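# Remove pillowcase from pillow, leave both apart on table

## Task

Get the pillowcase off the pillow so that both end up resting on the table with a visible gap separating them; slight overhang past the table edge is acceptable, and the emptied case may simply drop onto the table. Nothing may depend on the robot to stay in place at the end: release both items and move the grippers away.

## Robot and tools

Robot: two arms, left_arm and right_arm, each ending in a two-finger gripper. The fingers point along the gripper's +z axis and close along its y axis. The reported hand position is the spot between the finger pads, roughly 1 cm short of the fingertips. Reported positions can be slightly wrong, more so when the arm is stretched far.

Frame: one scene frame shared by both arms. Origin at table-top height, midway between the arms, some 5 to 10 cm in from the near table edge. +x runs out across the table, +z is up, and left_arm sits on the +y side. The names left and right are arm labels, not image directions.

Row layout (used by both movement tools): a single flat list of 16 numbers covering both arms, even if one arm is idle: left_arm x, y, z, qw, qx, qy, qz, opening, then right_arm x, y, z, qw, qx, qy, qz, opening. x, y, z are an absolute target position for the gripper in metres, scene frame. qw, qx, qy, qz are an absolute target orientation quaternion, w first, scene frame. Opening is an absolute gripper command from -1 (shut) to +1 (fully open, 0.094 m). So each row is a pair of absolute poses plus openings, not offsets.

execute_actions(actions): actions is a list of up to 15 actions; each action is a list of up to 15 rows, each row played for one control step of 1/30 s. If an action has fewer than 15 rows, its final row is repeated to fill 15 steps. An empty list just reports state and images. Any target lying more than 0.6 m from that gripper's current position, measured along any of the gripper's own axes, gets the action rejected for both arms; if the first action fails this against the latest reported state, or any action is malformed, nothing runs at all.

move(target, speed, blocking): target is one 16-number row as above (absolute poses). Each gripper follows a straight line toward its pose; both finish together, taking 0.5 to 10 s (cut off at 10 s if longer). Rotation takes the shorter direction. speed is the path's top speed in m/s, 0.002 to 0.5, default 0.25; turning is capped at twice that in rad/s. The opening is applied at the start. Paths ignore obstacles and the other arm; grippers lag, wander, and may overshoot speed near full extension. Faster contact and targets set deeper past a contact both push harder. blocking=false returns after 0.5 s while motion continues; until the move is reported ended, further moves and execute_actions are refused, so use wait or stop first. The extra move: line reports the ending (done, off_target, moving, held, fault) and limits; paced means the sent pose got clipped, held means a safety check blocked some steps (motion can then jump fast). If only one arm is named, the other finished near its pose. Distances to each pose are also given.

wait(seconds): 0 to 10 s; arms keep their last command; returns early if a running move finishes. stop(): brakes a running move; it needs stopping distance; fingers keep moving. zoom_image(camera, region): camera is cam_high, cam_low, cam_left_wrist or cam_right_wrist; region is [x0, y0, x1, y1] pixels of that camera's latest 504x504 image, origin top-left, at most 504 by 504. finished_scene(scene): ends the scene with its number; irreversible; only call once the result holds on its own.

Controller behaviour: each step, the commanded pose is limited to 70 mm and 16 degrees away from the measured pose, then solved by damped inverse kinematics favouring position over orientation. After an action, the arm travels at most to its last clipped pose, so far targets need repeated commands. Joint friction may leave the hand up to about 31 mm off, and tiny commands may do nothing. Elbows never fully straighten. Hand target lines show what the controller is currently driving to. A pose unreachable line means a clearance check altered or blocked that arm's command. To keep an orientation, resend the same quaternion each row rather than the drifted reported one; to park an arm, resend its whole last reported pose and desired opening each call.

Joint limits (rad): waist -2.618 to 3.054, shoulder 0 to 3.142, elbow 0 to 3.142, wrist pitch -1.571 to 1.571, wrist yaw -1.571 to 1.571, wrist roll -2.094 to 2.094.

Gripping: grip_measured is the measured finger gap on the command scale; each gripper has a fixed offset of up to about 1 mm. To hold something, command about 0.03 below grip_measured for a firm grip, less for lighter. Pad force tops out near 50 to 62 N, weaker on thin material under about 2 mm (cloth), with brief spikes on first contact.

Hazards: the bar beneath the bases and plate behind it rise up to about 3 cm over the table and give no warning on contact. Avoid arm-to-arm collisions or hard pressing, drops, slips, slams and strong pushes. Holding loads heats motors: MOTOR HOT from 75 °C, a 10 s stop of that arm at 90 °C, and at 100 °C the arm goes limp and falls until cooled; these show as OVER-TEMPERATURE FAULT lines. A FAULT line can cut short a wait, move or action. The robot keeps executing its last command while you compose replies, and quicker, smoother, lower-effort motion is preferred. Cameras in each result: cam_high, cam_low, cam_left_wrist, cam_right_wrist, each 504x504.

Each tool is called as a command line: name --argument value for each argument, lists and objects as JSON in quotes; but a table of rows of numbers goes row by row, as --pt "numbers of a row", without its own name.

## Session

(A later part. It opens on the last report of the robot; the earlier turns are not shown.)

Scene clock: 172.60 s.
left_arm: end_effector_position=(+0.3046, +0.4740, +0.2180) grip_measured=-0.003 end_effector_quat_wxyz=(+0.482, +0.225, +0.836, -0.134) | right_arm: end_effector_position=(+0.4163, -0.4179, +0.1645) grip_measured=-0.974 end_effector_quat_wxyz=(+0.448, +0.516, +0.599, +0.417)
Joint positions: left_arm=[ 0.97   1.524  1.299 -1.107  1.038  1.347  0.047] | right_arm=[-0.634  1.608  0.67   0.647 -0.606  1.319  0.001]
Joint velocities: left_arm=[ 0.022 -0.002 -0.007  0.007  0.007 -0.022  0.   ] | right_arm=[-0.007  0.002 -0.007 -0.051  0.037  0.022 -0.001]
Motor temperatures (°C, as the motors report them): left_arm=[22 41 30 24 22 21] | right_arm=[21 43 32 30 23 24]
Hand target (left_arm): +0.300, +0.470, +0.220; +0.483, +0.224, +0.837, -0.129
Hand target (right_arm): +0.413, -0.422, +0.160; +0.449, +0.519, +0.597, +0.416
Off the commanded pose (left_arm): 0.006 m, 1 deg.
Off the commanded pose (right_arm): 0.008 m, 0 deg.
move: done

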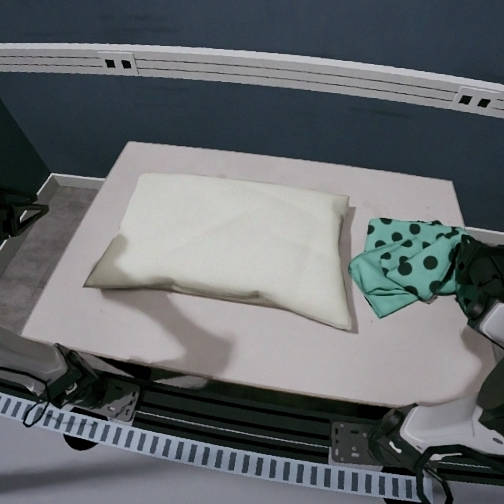

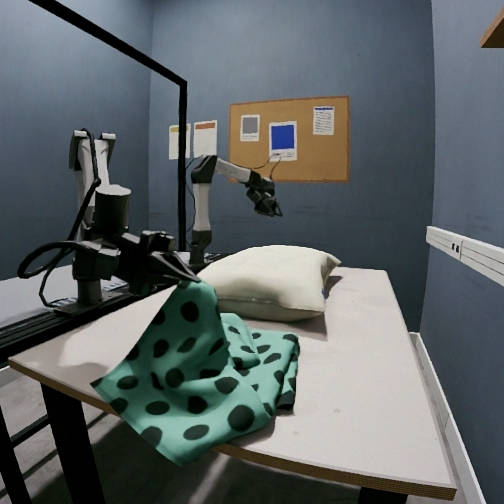

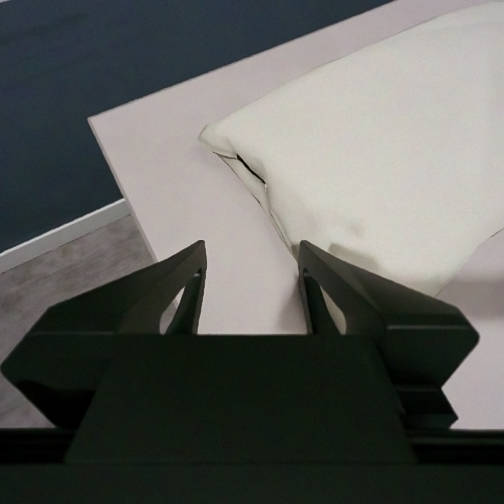

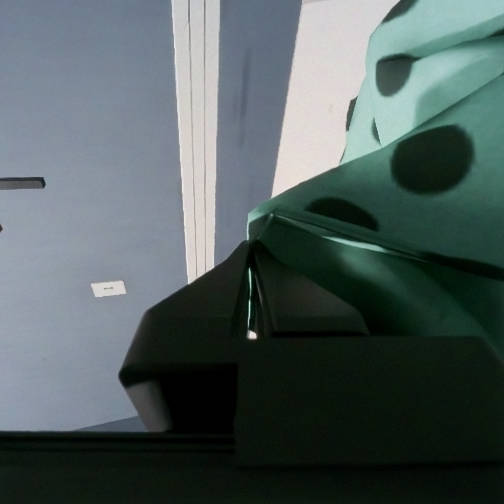

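move --target '[0.30,0.47,0.22,0.483,0.224,0.837,-0.129,0,0.41,-0.52,0.13,0.449,0.519,0.597,0.417,-1]' --speed 0.08

Scene clock: 174.53 s.
left_arm: end_effector_position=(+0.3046, +0.4740, +0.2180) grip_measured=-0.003 end_effector_quat_wxyz=(+0.482, +0.225, +0.836, -0.134) | right_arm: end_effector_position=(+0.4087, -0.5137, +0.1256) grip_measured=-0.974 end_effector_quat_wxyz=(+0.440, +0.527, +0.596, +0.416)
Joint positions: left_arm=[ 0.97   1.524  1.299 -1.107  1.038  1.347  0.047] | right_arm=[-0.87   1.9    0.86   0.662 -0.821  1.226  0.001]
Joint velocities: left_arm=[-0.012  0.007 -0.007 -0.037 -0.007 -0.022  0.   ] | right_arm=[ 0.002 -0.027  0.012  0.022 -0.066 -0.051 -0.002]
Motor temperatures (°C, as the motors report them): left_arm=[22 41 30 24 22 21] | right_arm=[21 43 32 31 23 24]
Hand target (left_arm): +0.300, +0.470, +0.220; +0.483, +0.224, +0.837, -0.129
Hand target (right_arm): +0.410, -0.520, +0.130; +0.449, +0.519, +0.597, +0.416
Off the commanded pose (left_arm): 0.006 m, 1 deg.
Off the commanded pose (right_arm): 0.008 m, 1 deg.
move: done

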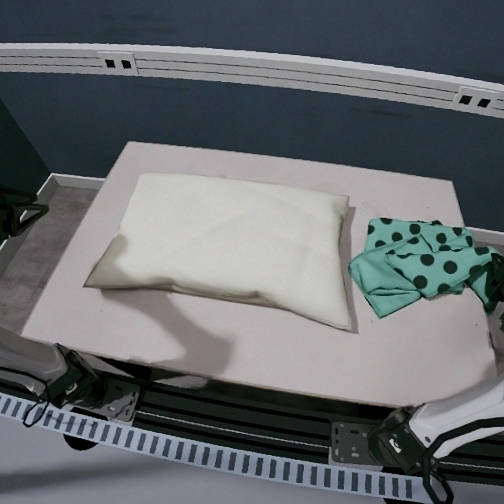

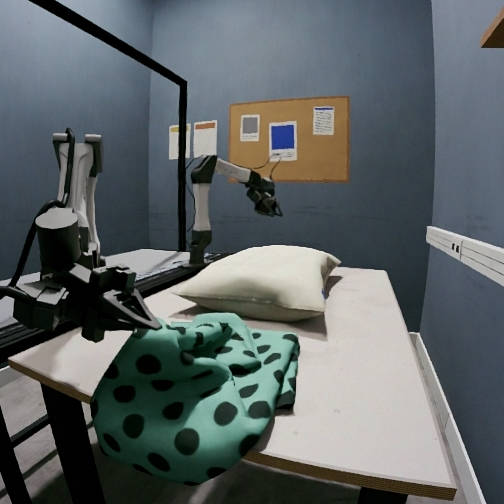

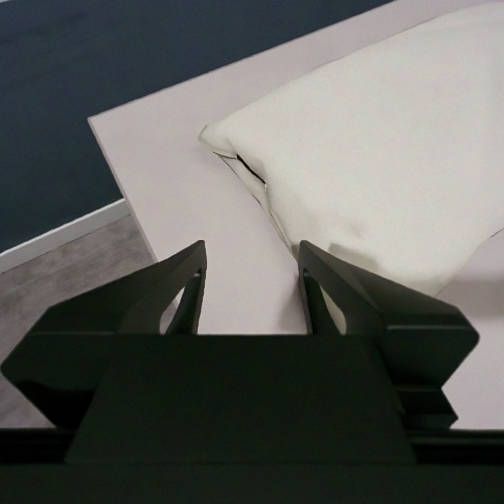

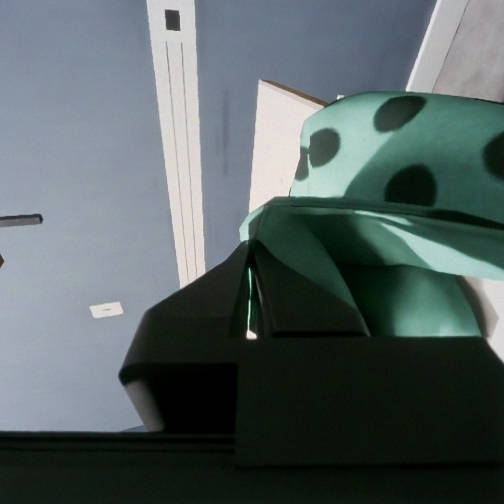

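move --target '[0.42,0.45,0.08,0.145,-0.215,0.801,-0.540,0.2,0.41,-0.45,0.10,0.449,0.519,0.597,0.417,-1]' --speed 0.12

Scene clock: 181.17 s.
left_arm: end_effector_position=(+0.4135, +0.4503, +0.0745) grip_measured=+0.198 end_effector_quat_wxyz=(+0.144, -0.219, +0.806, -0.530) | right_arm: end_effector_position=(+0.4112, -0.4538, +0.0972) grip_measured=-0.974 end_effector_quat_wxyz=(+0.445, +0.520, +0.598, +0.416)
Joint positions: left_arm=[ 0.722  2.333  1.775 -1.284  1.126  0.351  0.056] | right_arm=[-0.731  1.9    0.654  0.924 -0.695  1.284  0.001]
Joint velocities: left_arm=[ 0.012 -0.007  0.012 -0.007  0.007  0.007 -0.002] | right_arm=[-0.012 -0.017  0.022 -0.051  0.007 -0.066  0.   ]
Motor temperatures (°C, as the motors report them): left_arm=[22 40 31 24 22 21] | right_arm=[21 42 31 31 23 24]
Hand target (left_arm): +0.418, +0.447, +0.079; +0.142, -0.218, +0.803, -0.536
Hand target (right_arm): +0.410, -0.450, +0.099; +0.448, +0.519, +0.597, +0.417
Off the commanded pose (left_arm): 0.009 m, 1 deg.
Off the commanded pose (right_arm): 0.005 m, 0 deg.
move: done

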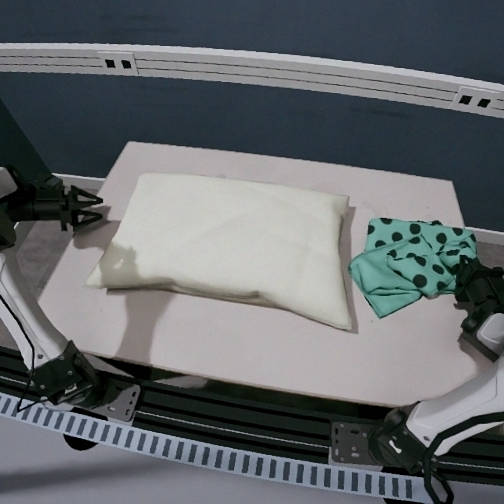

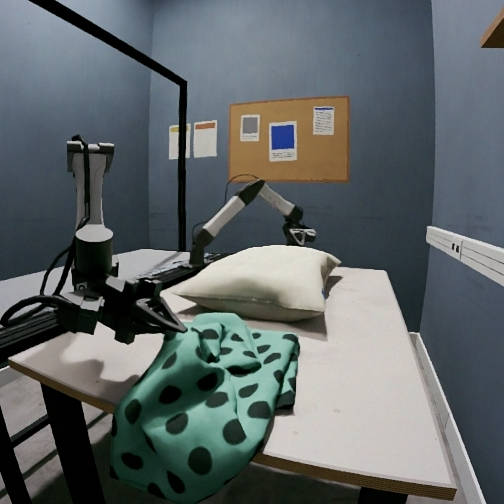

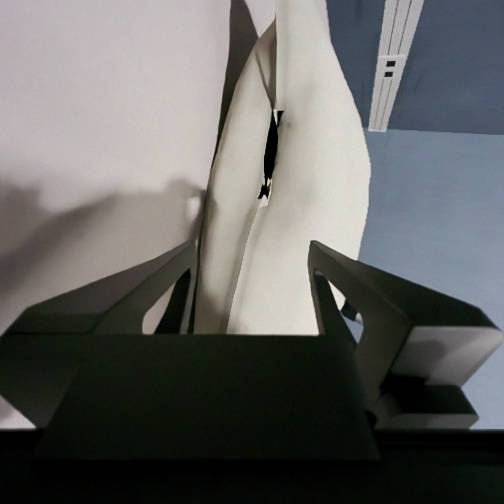

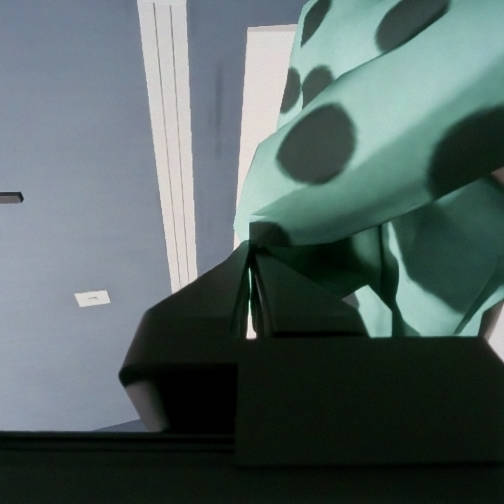

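move --target '[0.44,0.36,0.055,0.145,-0.215,0.801,-0.540,0.6,0.40,-0.32,0.45,0.449,0.519,0.597,0.417,-1]' --speed 0.12

Scene clock: 185.17 s.
left_arm: end_effector_position=(+0.4404, +0.3670, +0.0490) grip_measured=+0.598 end_effector_quat_wxyz=(+0.144, -0.220, +0.803, -0.534) | right_arm: end_effector_position=(+0.3933, -0.3197, +0.4414) grip_measured=-0.974 end_effector_quat_wxyz=(+0.441, +0.523, +0.601, +0.413)
Joint positions: left_arm=[ 0.519  2.188  1.402 -0.619  1.146 -0.134  0.075] | right_arm=[-0.362  1.278  1.58  -0.577 -0.339  1.403  0.001]
Joint velocities: left_arm=[-0.007 -0.012 -0.017 -0.022  0.022  0.007  0.   ] | right_arm=[-0.017 -0.002 -0.007 -0.066 -0.007 -0.022  0.001]
Motor temperatures (°C, as the motors report them): left_arm=[22 42 31 24 22 21] | right_arm=[21 42 32 31 23 24]
Hand target (left_arm): +0.438, +0.360, +0.055; +0.143, -0.214, +0.802, -0.539
Hand target (right_arm): +0.396, -0.318, +0.450; +0.448, +0.519, +0.596, +0.418
Off the commanded pose (left_arm): 0.009 m, 1 deg.
Off the commanded pose (right_arm): 0.011 m, 1 deg.
move: off_target (right_arm)

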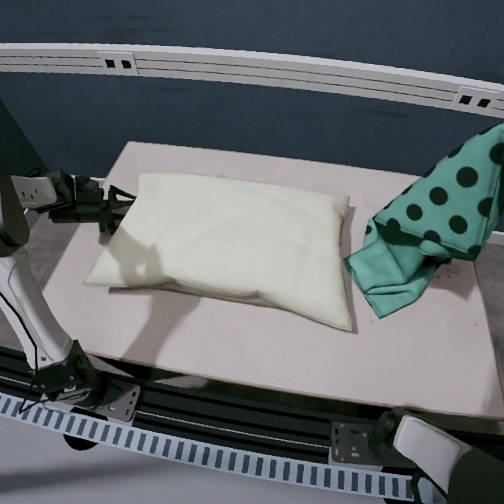

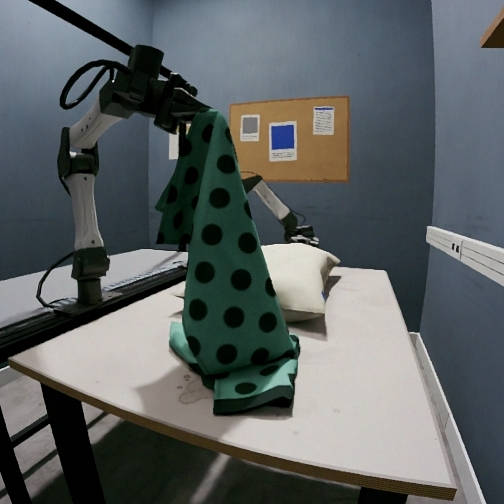

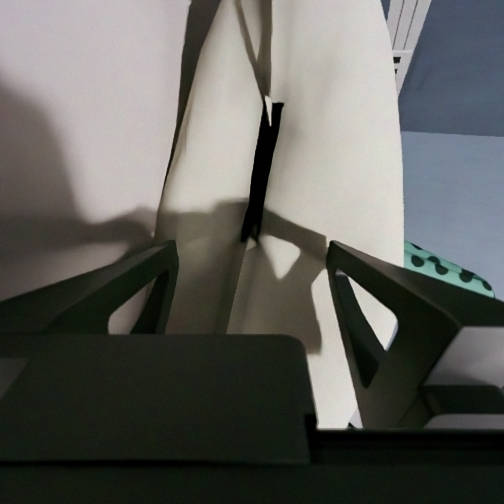

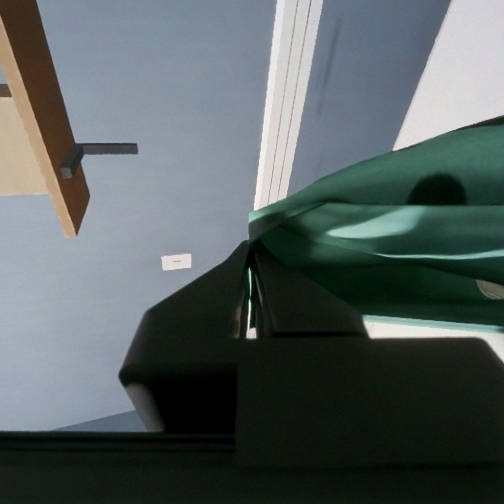

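move --target '[0.45,0.325,0.05,0.145,-0.215,0.801,-0.540,0.6,0.41,-0.37,0.25,0.449,0.519,0.597,0.417,-1]' --speed 0.12

move --target '[0.45,0.325,0.05,0.145,-0.215,0.801,-0.540,-1,0.41,-0.38,0.10,0.449,0.519,0.597,0.417,-1]' --speed 0.12

Scene clock: 187.80 s.
left_arm: end_effector_position=(+0.4536, +0.3361, +0.0459) grip_measured=+0.598 end_effector_quat_wxyz=(+0.150, -0.221, +0.801, -0.536) | right_arm: end_effector_position=(+0.4126, -0.3659, +0.2525) grip_measured=-0.974 end_effector_quat_wxyz=(+0.445, +0.520, +0.599, +0.417)
Joint positions: left_arm=[ 0.436  2.152  1.296 -0.343  1.129 -0.352  0.075] | right_arm=[-0.486  1.304  0.81   0.219 -0.463  1.37   0.001]
Joint velocities: left_arm=[-0.007 -0.017 -0.007 -0.007 -0.037 -0.007  0.   ] | right_arm=[-0.012 -0.012  0.002  0.037  0.022 -0.037 -0.   ]
Motor temperatures (°C, as the motors report them): left_arm=[22 43 31 24 22 21] | right_arm=[21 41 32 32 23 24]
Hand target (left_arm): +0.449, +0.325, +0.050; +0.144, -0.214, +0.802, -0.539
Hand target (right_arm): +0.412, -0.371, +0.250; +0.449, +0.519, +0.597, +0.416
Off the commanded pose (left_arm): 0.012 m, 1 deg.
Off the commanded pose (right_arm): 0.005 m, 1 deg.
move: off_target (left_arm)

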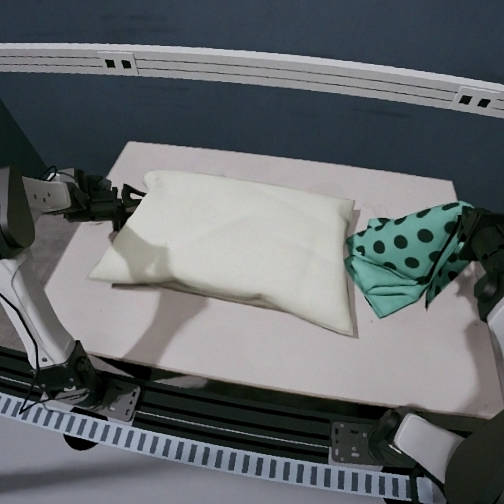

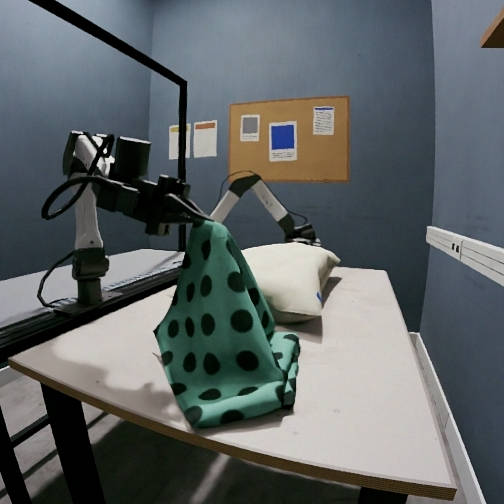

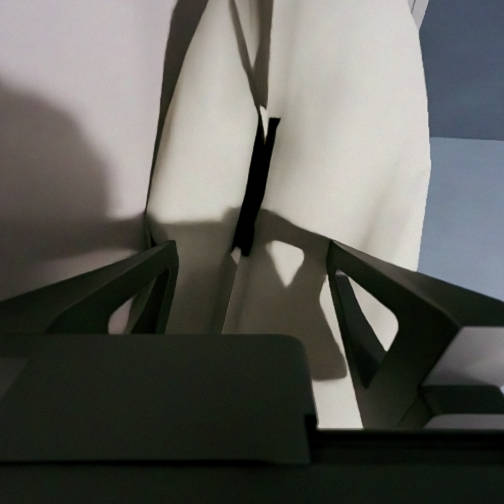

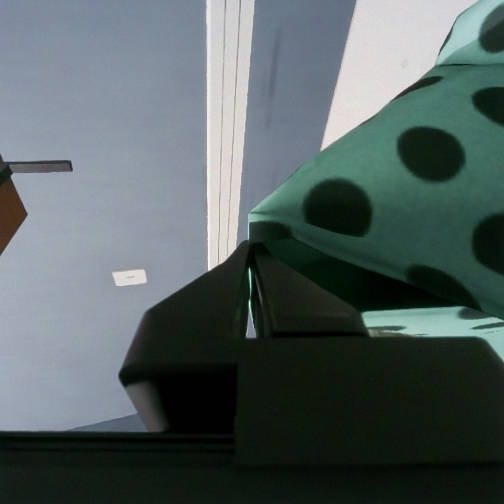

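Scene clock: 189.80 s.
left_arm: end_effector_position=(+0.4543, +0.3352, +0.0460) grip_measured=-0.977 end_effector_quat_wxyz=(+0.150, -0.221, +0.801, -0.536) | right_arm: end_effector_position=(+0.4160, -0.3775, +0.1051) grip_measured=-0.974 end_effector_quat_wxyz=(+0.451, +0.514, +0.598, +0.418)
Joint positions: left_arm=[ 0.433  2.152  1.296 -0.338  1.128 -0.356  0.001] | right_arm=[-0.504  1.78   0.497  1.021 -0.481  1.362  0.001]
Joint velocities: left_arm=[-0.007 -0.002  0.002 -0.081 -0.007 -0.022 -0.   ] | right_arm=[ 0.007 -0.012 -0.007 -0.051 -0.081  0.081 -0.001]
Motor temperatures (°C, as the motors report them): left_arm=[22 43 31 24 22 21] | right_arm=[21 40 32 32 23 24]
Hand target (left_arm): +0.450, +0.325, +0.050; +0.145, -0.215, +0.801, -0.540
Hand target (right_arm): +0.412, -0.381, +0.099; +0.449, +0.519, +0.597, +0.417
Off the commanded pose (left_arm): 0.012 m, 1 deg.
Off the commanded pose (right_arm): 0.008 m, 1 deg.
move: off_target (left_arm)

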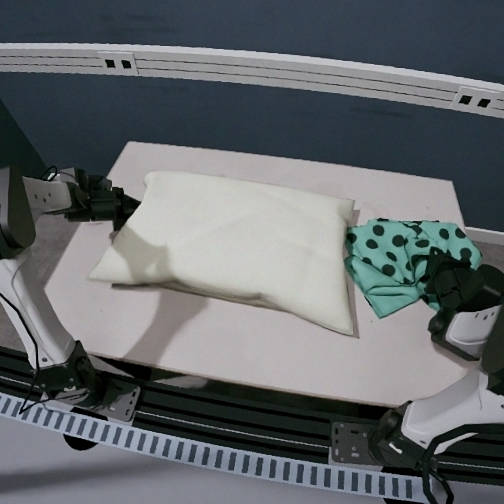

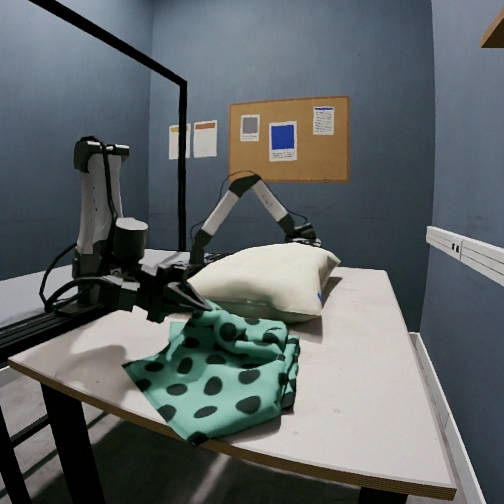

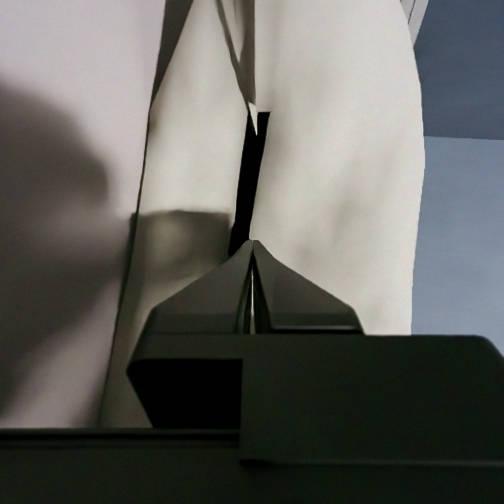

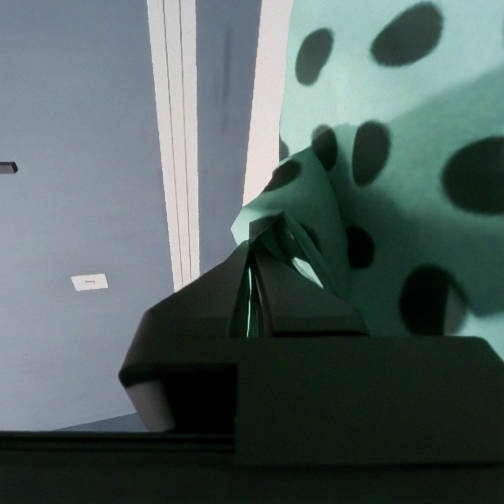

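move --target '[0.44,0.46,0.05,0.145,-0.215,0.801,-0.540,-1,0.41,-0.38,0.10,0.449,0.519,0.597,0.417,0.3]' --speed 0.06

Scene clock: 192.57 s.
left_arm: end_effector_position=(+0.4414, +0.4589, +0.0486) grip_measured=-0.977 end_effector_quat_wxyz=(+0.147, -0.219, +0.798, -0.541) | right_arm: end_effector_position=(+0.4160, -0.3775, +0.1055) grip_measured=+0.298 end_effector_quat_wxyz=(+0.451, +0.514, +0.598, +0.419)
Joint positions: left_arm=[ 0.703  2.484  1.931 -1.267  1.157  0.319  0.001] | right_arm=[-0.504  1.78   0.497  1.023 -0.481  1.362  0.061]
Joint velocities: left_arm=[-0.007  0.017  0.007 -0.037  0.037 -0.022  0.   ] | right_arm=[-0.007 -0.012  0.012  0.037 -0.007 -0.066 -0.001]
Motor temperatures (°C, as the motors report them): left_arm=[22 43 31 24 22 21] | right_arm=[21 40 32 32 23 24]
Hand target (left_arm): +0.442, +0.460, +0.050; +0.148, -0.216, +0.799, -0.541
Hand target (right_arm): +0.410, -0.380, +0.100; +0.449, +0.519, +0.597, +0.417
Off the commanded pose (left_arm): 0.002 m, 1 deg.
Off the commanded pose (right_arm): 0.009 m, 1 deg.
move: done

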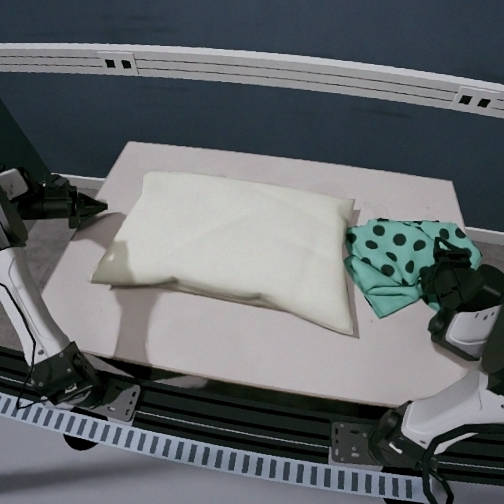

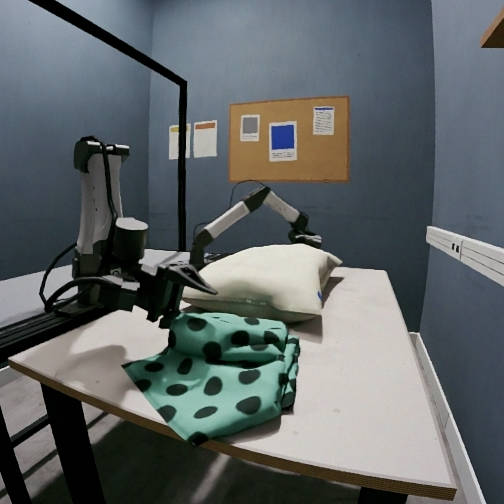

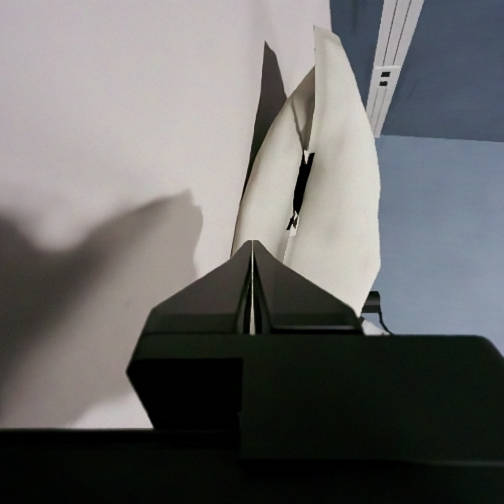

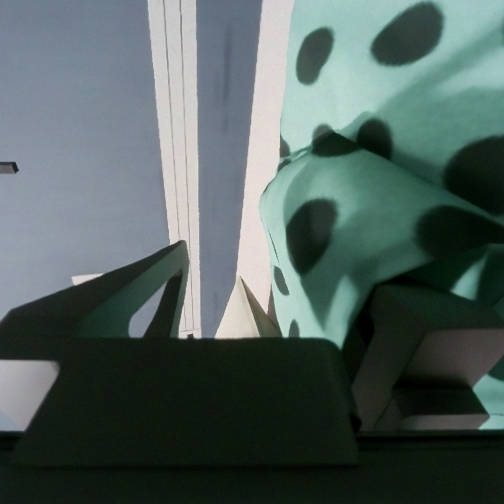

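move --target '[0.35,0.46,0.15,0.145,-0.215,0.801,-0.540,0,0.41,-0.40,0.20,0.449,0.519,0.597,0.417,0.3]' --speed 0.15

move --target '[0.35,0.46,0.15,0.145,-0.215,0.801,-0.540,0,0.42,-0.29,0.14,0.02,0.01,0.95,0.31,-1]' --speed 0.15

Scene clock: 194.73 s.
left_arm: end_effector_position=(+0.3572, +0.4645, +0.1500) grip_measured=-0.003 end_effector_quat_wxyz=(+0.171, -0.231, +0.802, -0.523) | right_arm: end_effector_position=(+0.4087, -0.3944, +0.1890) grip_measured=+0.298 end_effector_quat_wxyz=(+0.437, +0.525, +0.599, +0.417)
Joint positions: left_arm=[ 0.847  2.111  1.697 -1.547  1.112  0.519  0.047] | right_arm=[-0.58   1.457  0.671  0.48  -0.554  1.344  0.061]
Joint velocities: left_arm=[-0.027  0.002 -0.007  0.066 -0.037  0.007 -0.001] | right_arm=[-0.002 -0.012 -0.007 -0.007 -0.007  0.022 -0.   ]
Motor temperatures (°C, as the motors report them): left_arm=[22 44 31 24 22 21] | right_arm=[21 40 32 33 23 24]
Hand target (left_arm): +0.352, +0.462, +0.151; +0.166, -0.232, +0.802, -0.524
Hand target (right_arm): +0.409, -0.399, +0.201; +0.449, +0.518, +0.597, +0.416
Off the commanded pose (left_arm): 0.009 m, 4 deg.
Off the commanded pose (right_arm): 0.012 m, 2 deg.
joint sent to its limit (left arm) — the command would take joint 4 (wrist pitch) past its lower limit, so that joint was sent only as far as its limit.
move: off_target (left_arm, right_arm)

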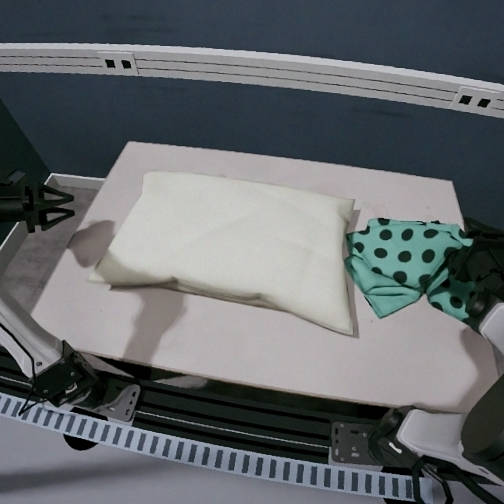

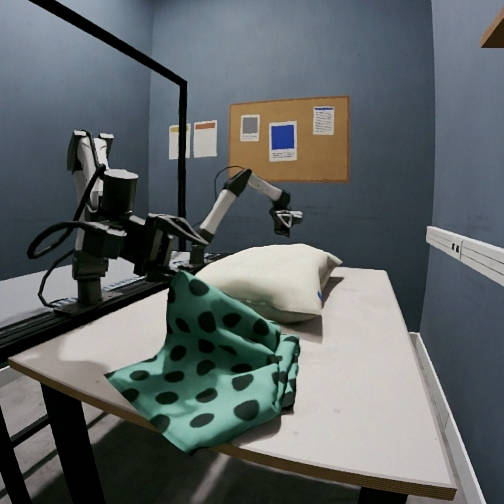

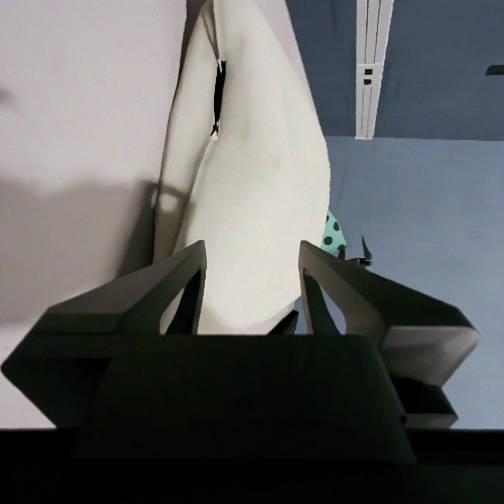

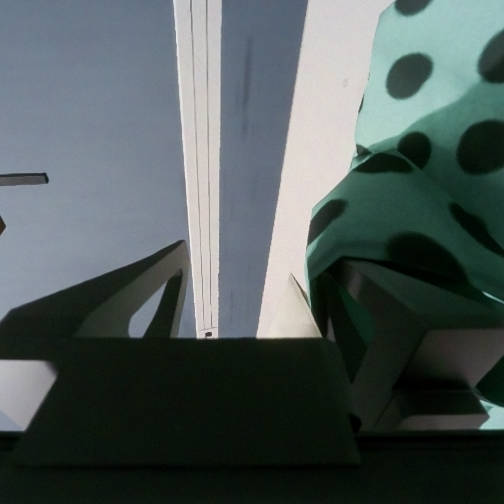

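Scene clock: 200.43 s.
left_arm: end_effector_position=(+0.3567, +0.4646, +0.1494) grip_measured=-0.003 end_effector_quat_wxyz=(+0.171, -0.228, +0.804, -0.521) | right_arm: end_effector_position=(+0.4196, -0.2905, +0.1401) grip_measured=-0.971 end_effector_quat_wxyz=(+0.031, +0.016, +0.947, +0.320)
Joint positions: left_arm=[ 0.847  2.111  1.697 -1.547  1.107  0.525  0.047] | right_arm=[-0.373  2.242  2.076 -1.561 -0.668 -0.343  0.001]
Joint velocities: left_arm=[ 0.002 -0.002 -0.022  0.037 -0.051 -0.007 -0.002] | right_arm=[-0.007  0.007  0.012 -0.037 -0.037 -0.051 -0.001]
Motor temperatures (°C, as the motors report them): left_arm=[22 44 31 24 22 21] | right_arm=[21 39 33 31 23 24]
Hand target (left_arm): +0.350, +0.460, +0.150; +0.163, -0.231, +0.803, -0.524
Hand target (right_arm): +0.420, -0.290, +0.140; +0.027, +0.011, +0.948, +0.317
Off the commanded pose (left_arm): 0.008 m, 4 deg.
Off the commanded pose (right_arm): 0.001 m, 2 deg.
joint sent to its limit (left arm) — the command would take joint 4 (wrist pitch) past its lower limit, so that joint was sent only as far as its limit.
joint sent to its limit (right arm) — the command would take joint 4 (wrist pitch) past its lower limit, so that joint was sent only as far as its limit.
move: off_target (left_arm)

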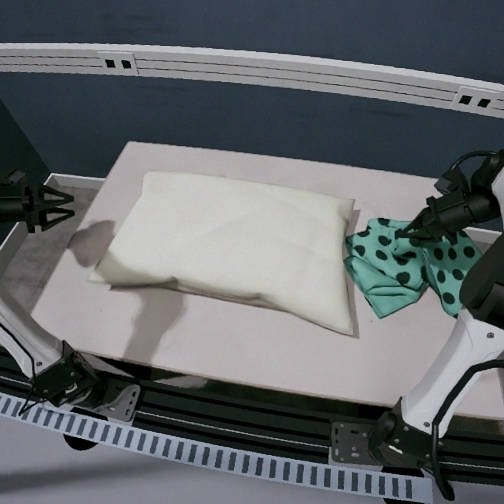

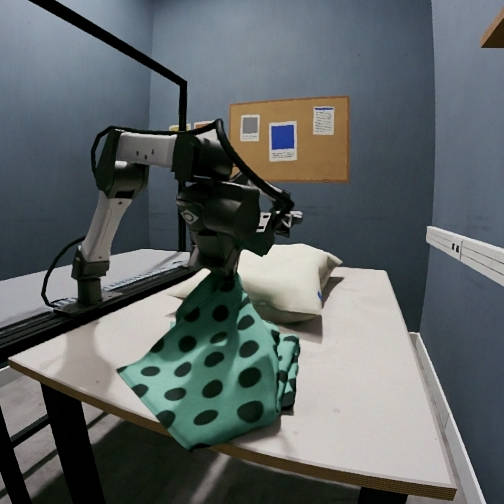

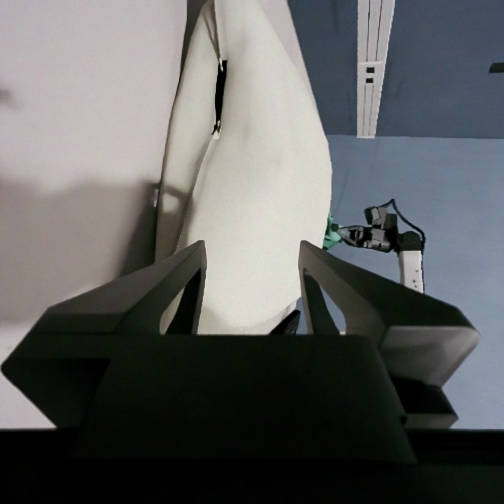

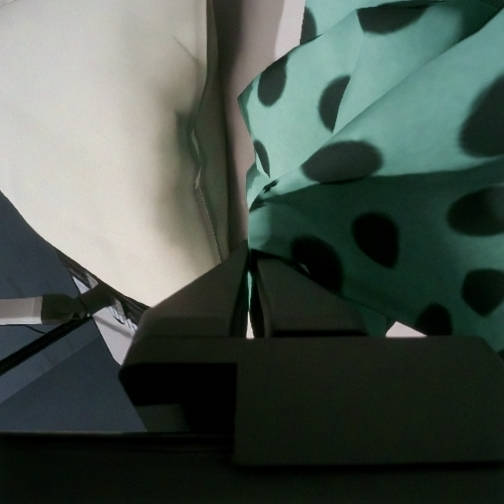

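move --target '[0.35,0.46,0.15,0.171,-0.228,0.804,-0.521,0,0.42,-0.41,0.075,0.02,0.01,0.95,0.31,-1]' --speed 0.1

move --target '[0.35,0.46,0.15,0.171,-0.228,0.804,-0.521,0,0.42,-0.41,0.075,0.02,0.01,0.95,0.31,0.2]'

move --target '[0.35,0.46,0.15,0.171,-0.228,0.804,-0.521,0,0.42,-0.47,0.16,0.02,0.01,0.95,0.31,0.2]' --speed 0.1

Scene clock: 202.67 s.
left_arm: end_effector_position=(+0.3539, +0.4615, +0.1449) grip_measured=-0.003 end_effector_quat_wxyz=(+0.164, -0.233, +0.802, -0.525) | right_arm: end_effector_position=(+0.4211, -0.4034, +0.0743) grip_measured=-0.971 end_effector_quat_wxyz=(+0.050, +0.022, +0.953, +0.298)
Joint positions: left_arm=[ 0.847  2.111  1.674 -1.544  1.107  0.526  0.047] | right_arm=[-0.592  2.486  2.24  -1.569 -0.602 -0.571  0.001]
Joint velocities: left_arm=[-0.012  0.007 -0.002  0.037 -0.007 -0.051 -0.002] | right_arm=[ 0.007 -0.007  0.007 -0.007 -0.022 -0.007 -0.001]
Motor temperatures (°C, as the motors report them): left_arm=[22 45 31 24 22 21] | right_arm=[21 40 33 31 23 24]
Hand target (left_arm): +0.350, +0.460, +0.150; +0.171, -0.228, +0.804, -0.521
Hand target (right_arm): +0.420, -0.410, +0.075; +0.052, +0.021, +0.955, +0.292
Off the commanded pose (left_arm): 0.007 m, 1 deg.
Off the commanded pose (right_arm): 0.007 m, 4 deg.
joint sent to its limit (right arm) — the command would take joint 4 (wrist pitch) past its lower limit, so that joint was sent only as far as its limit.
move: off_target (right_arm)

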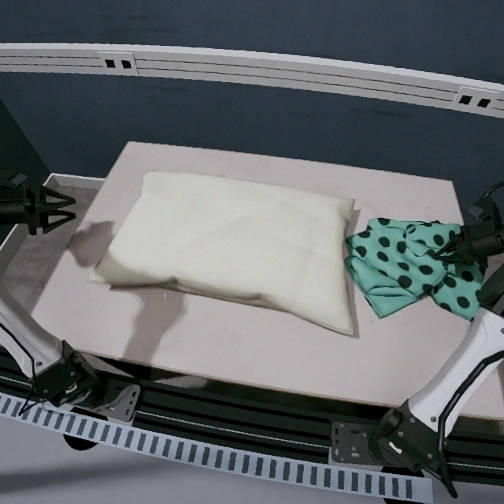

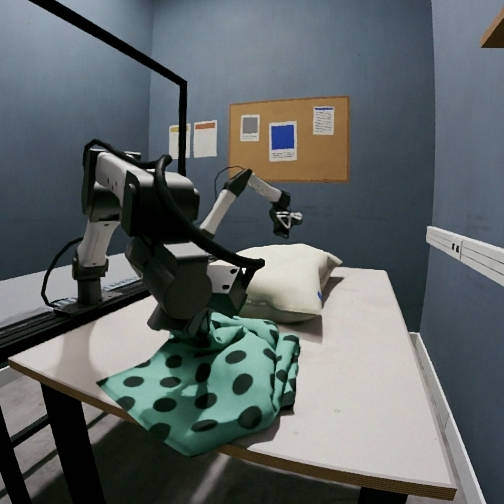

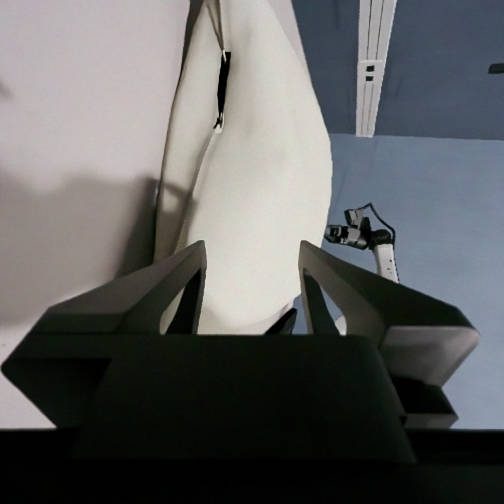

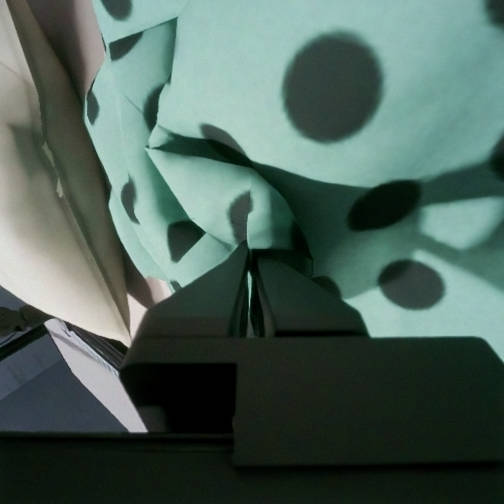

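Scene clock: 203.37 s.
left_arm: end_effector_position=(+0.3539, +0.4616, +0.1449) grip_measured=-0.003 end_effector_quat_wxyz=(+0.164, -0.233, +0.802, -0.525) | right_arm: end_effector_position=(+0.4211, -0.4034, +0.0743) grip_measured=+0.198 end_effector_quat_wxyz=(+0.051, +0.020, +0.953, +0.298)
Joint positions: left_arm=[ 0.847  2.111  1.674 -1.544  1.107  0.527  0.047] | right_arm=[-0.592  2.486  2.24  -1.569 -0.602 -0.575  0.056]
Joint velocities: left_arm=[-0.002 -0.007  0.022  0.022 -0.066  0.066  0.   ] | right_arm=[ 0.007 -0.002 -0.017 -0.007  0.022 -0.037 -0.   ]
Motor temperatures (°C, as the motors report them): left_arm=[22 45 31 23 22 21] | right_arm=[21 40 33 30 23 24]
Hand target (left_arm): +0.350, +0.460, +0.150; +0.171, -0.228, +0.804, -0.521
Hand target (right_arm): +0.420, -0.410, +0.075; +0.052, +0.021, +0.954, +0.293
Off the commanded pose (left_arm): 0.007 m, 1 deg.
Off the commanded pose (right_arm): 0.007 m, 4 deg.
joint sent to its limit (right arm) — the command would take joint 4 (wrist pitch) past its lower limit, so that joint was sent only as far as its limit.
move: off_target (right_arm)

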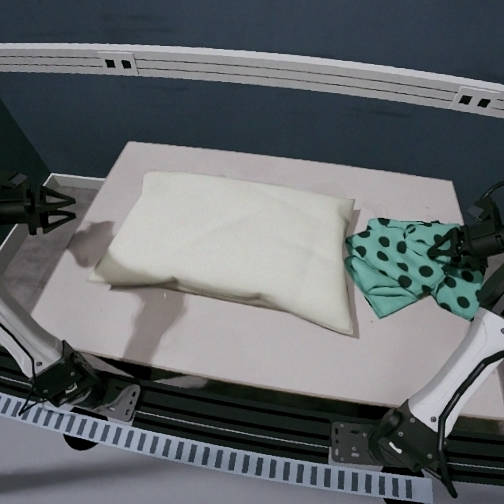

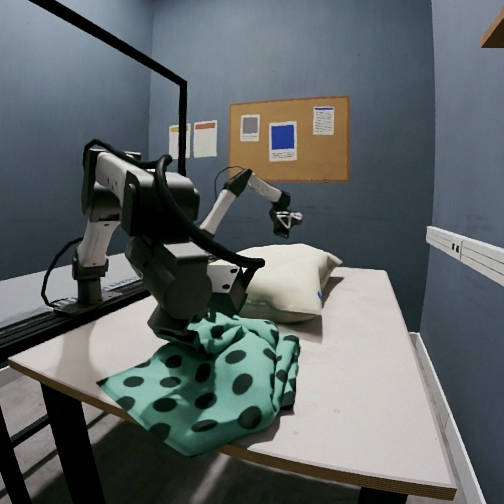

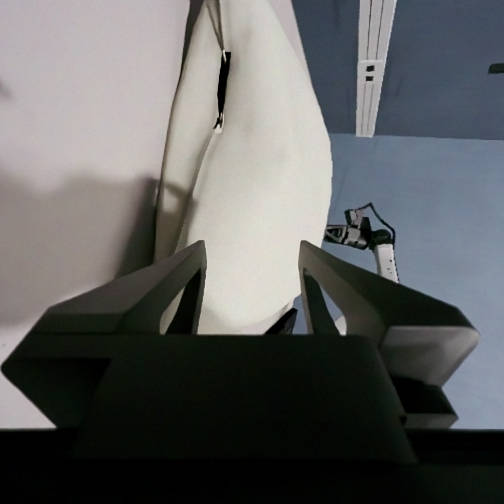

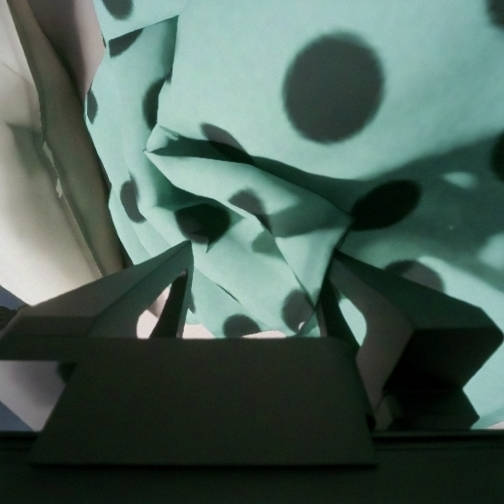

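Scene clock: 204.80 s.
left_arm: end_effector_position=(+0.3539, +0.4616, +0.1449) grip_measured=-0.003 end_effector_quat_wxyz=(+0.164, -0.233, +0.802, -0.525) | right_arm: end_effector_position=(+0.4202, -0.4642, +0.1496) grip_measured=+0.198 end_effector_quat_wxyz=(+0.157, +0.051, +0.958, +0.235)
Joint positions: left_arm=[ 0.847  2.111  1.674 -1.544  1.107  0.527  0.047] | right_arm=[-0.712  2.371  2.353 -1.57  -0.602 -0.555  0.056]
Joint velocities: left_arm=[-0.007 -0.007 -0.007 -0.022 -0.022 -0.081  0.001] | right_arm=[-0.017 -0.017 -0.002  0.037  0.022 -0.022 -0.   ]
Motor temperatures (°C, as the motors report them): left_arm=[22 45 31 23 22 21] | right_arm=[21 41 33 30 23 24]
Hand target (left_arm): +0.350, +0.460, +0.150; +0.171, -0.228, +0.804, -0.521
Hand target (right_arm): +0.419, -0.469, +0.160; +0.167, +0.058, +0.957, +0.229
Off the commanded pose (left_arm): 0.007 m, 1 deg.
Off the commanded pose (right_arm): 0.012 m, 19 deg; orientation clipped at the last step of the last action.
joint sent to its limit (right arm) — the command would take joint 4 (wrist pitch) past its lower limit, so that joint was sent only as far as its limit.
move: off_target (right_arm); limits=paced

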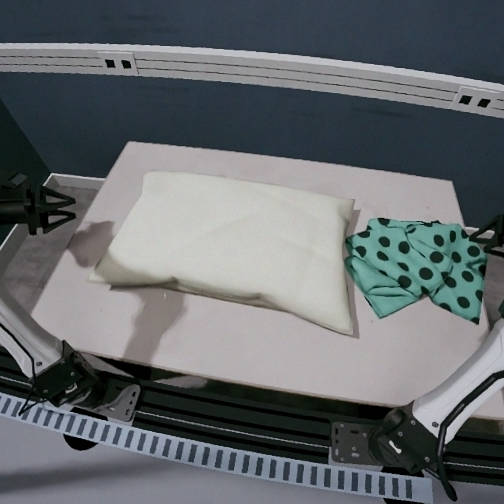

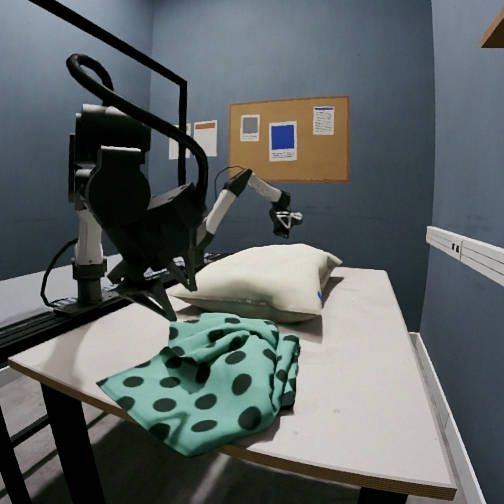

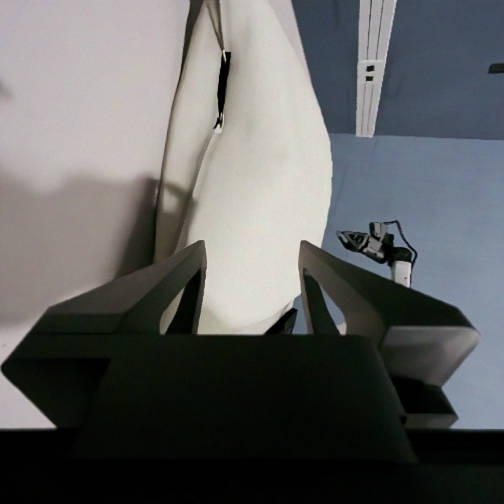

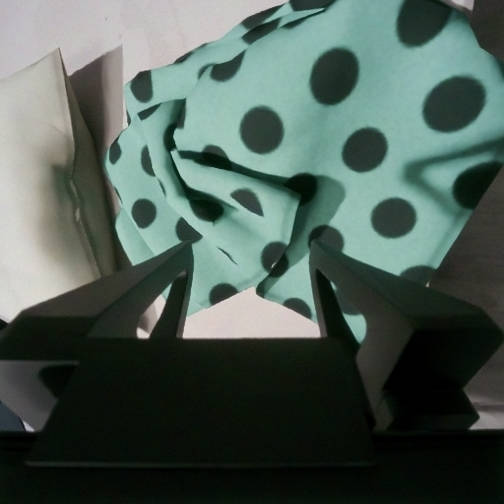

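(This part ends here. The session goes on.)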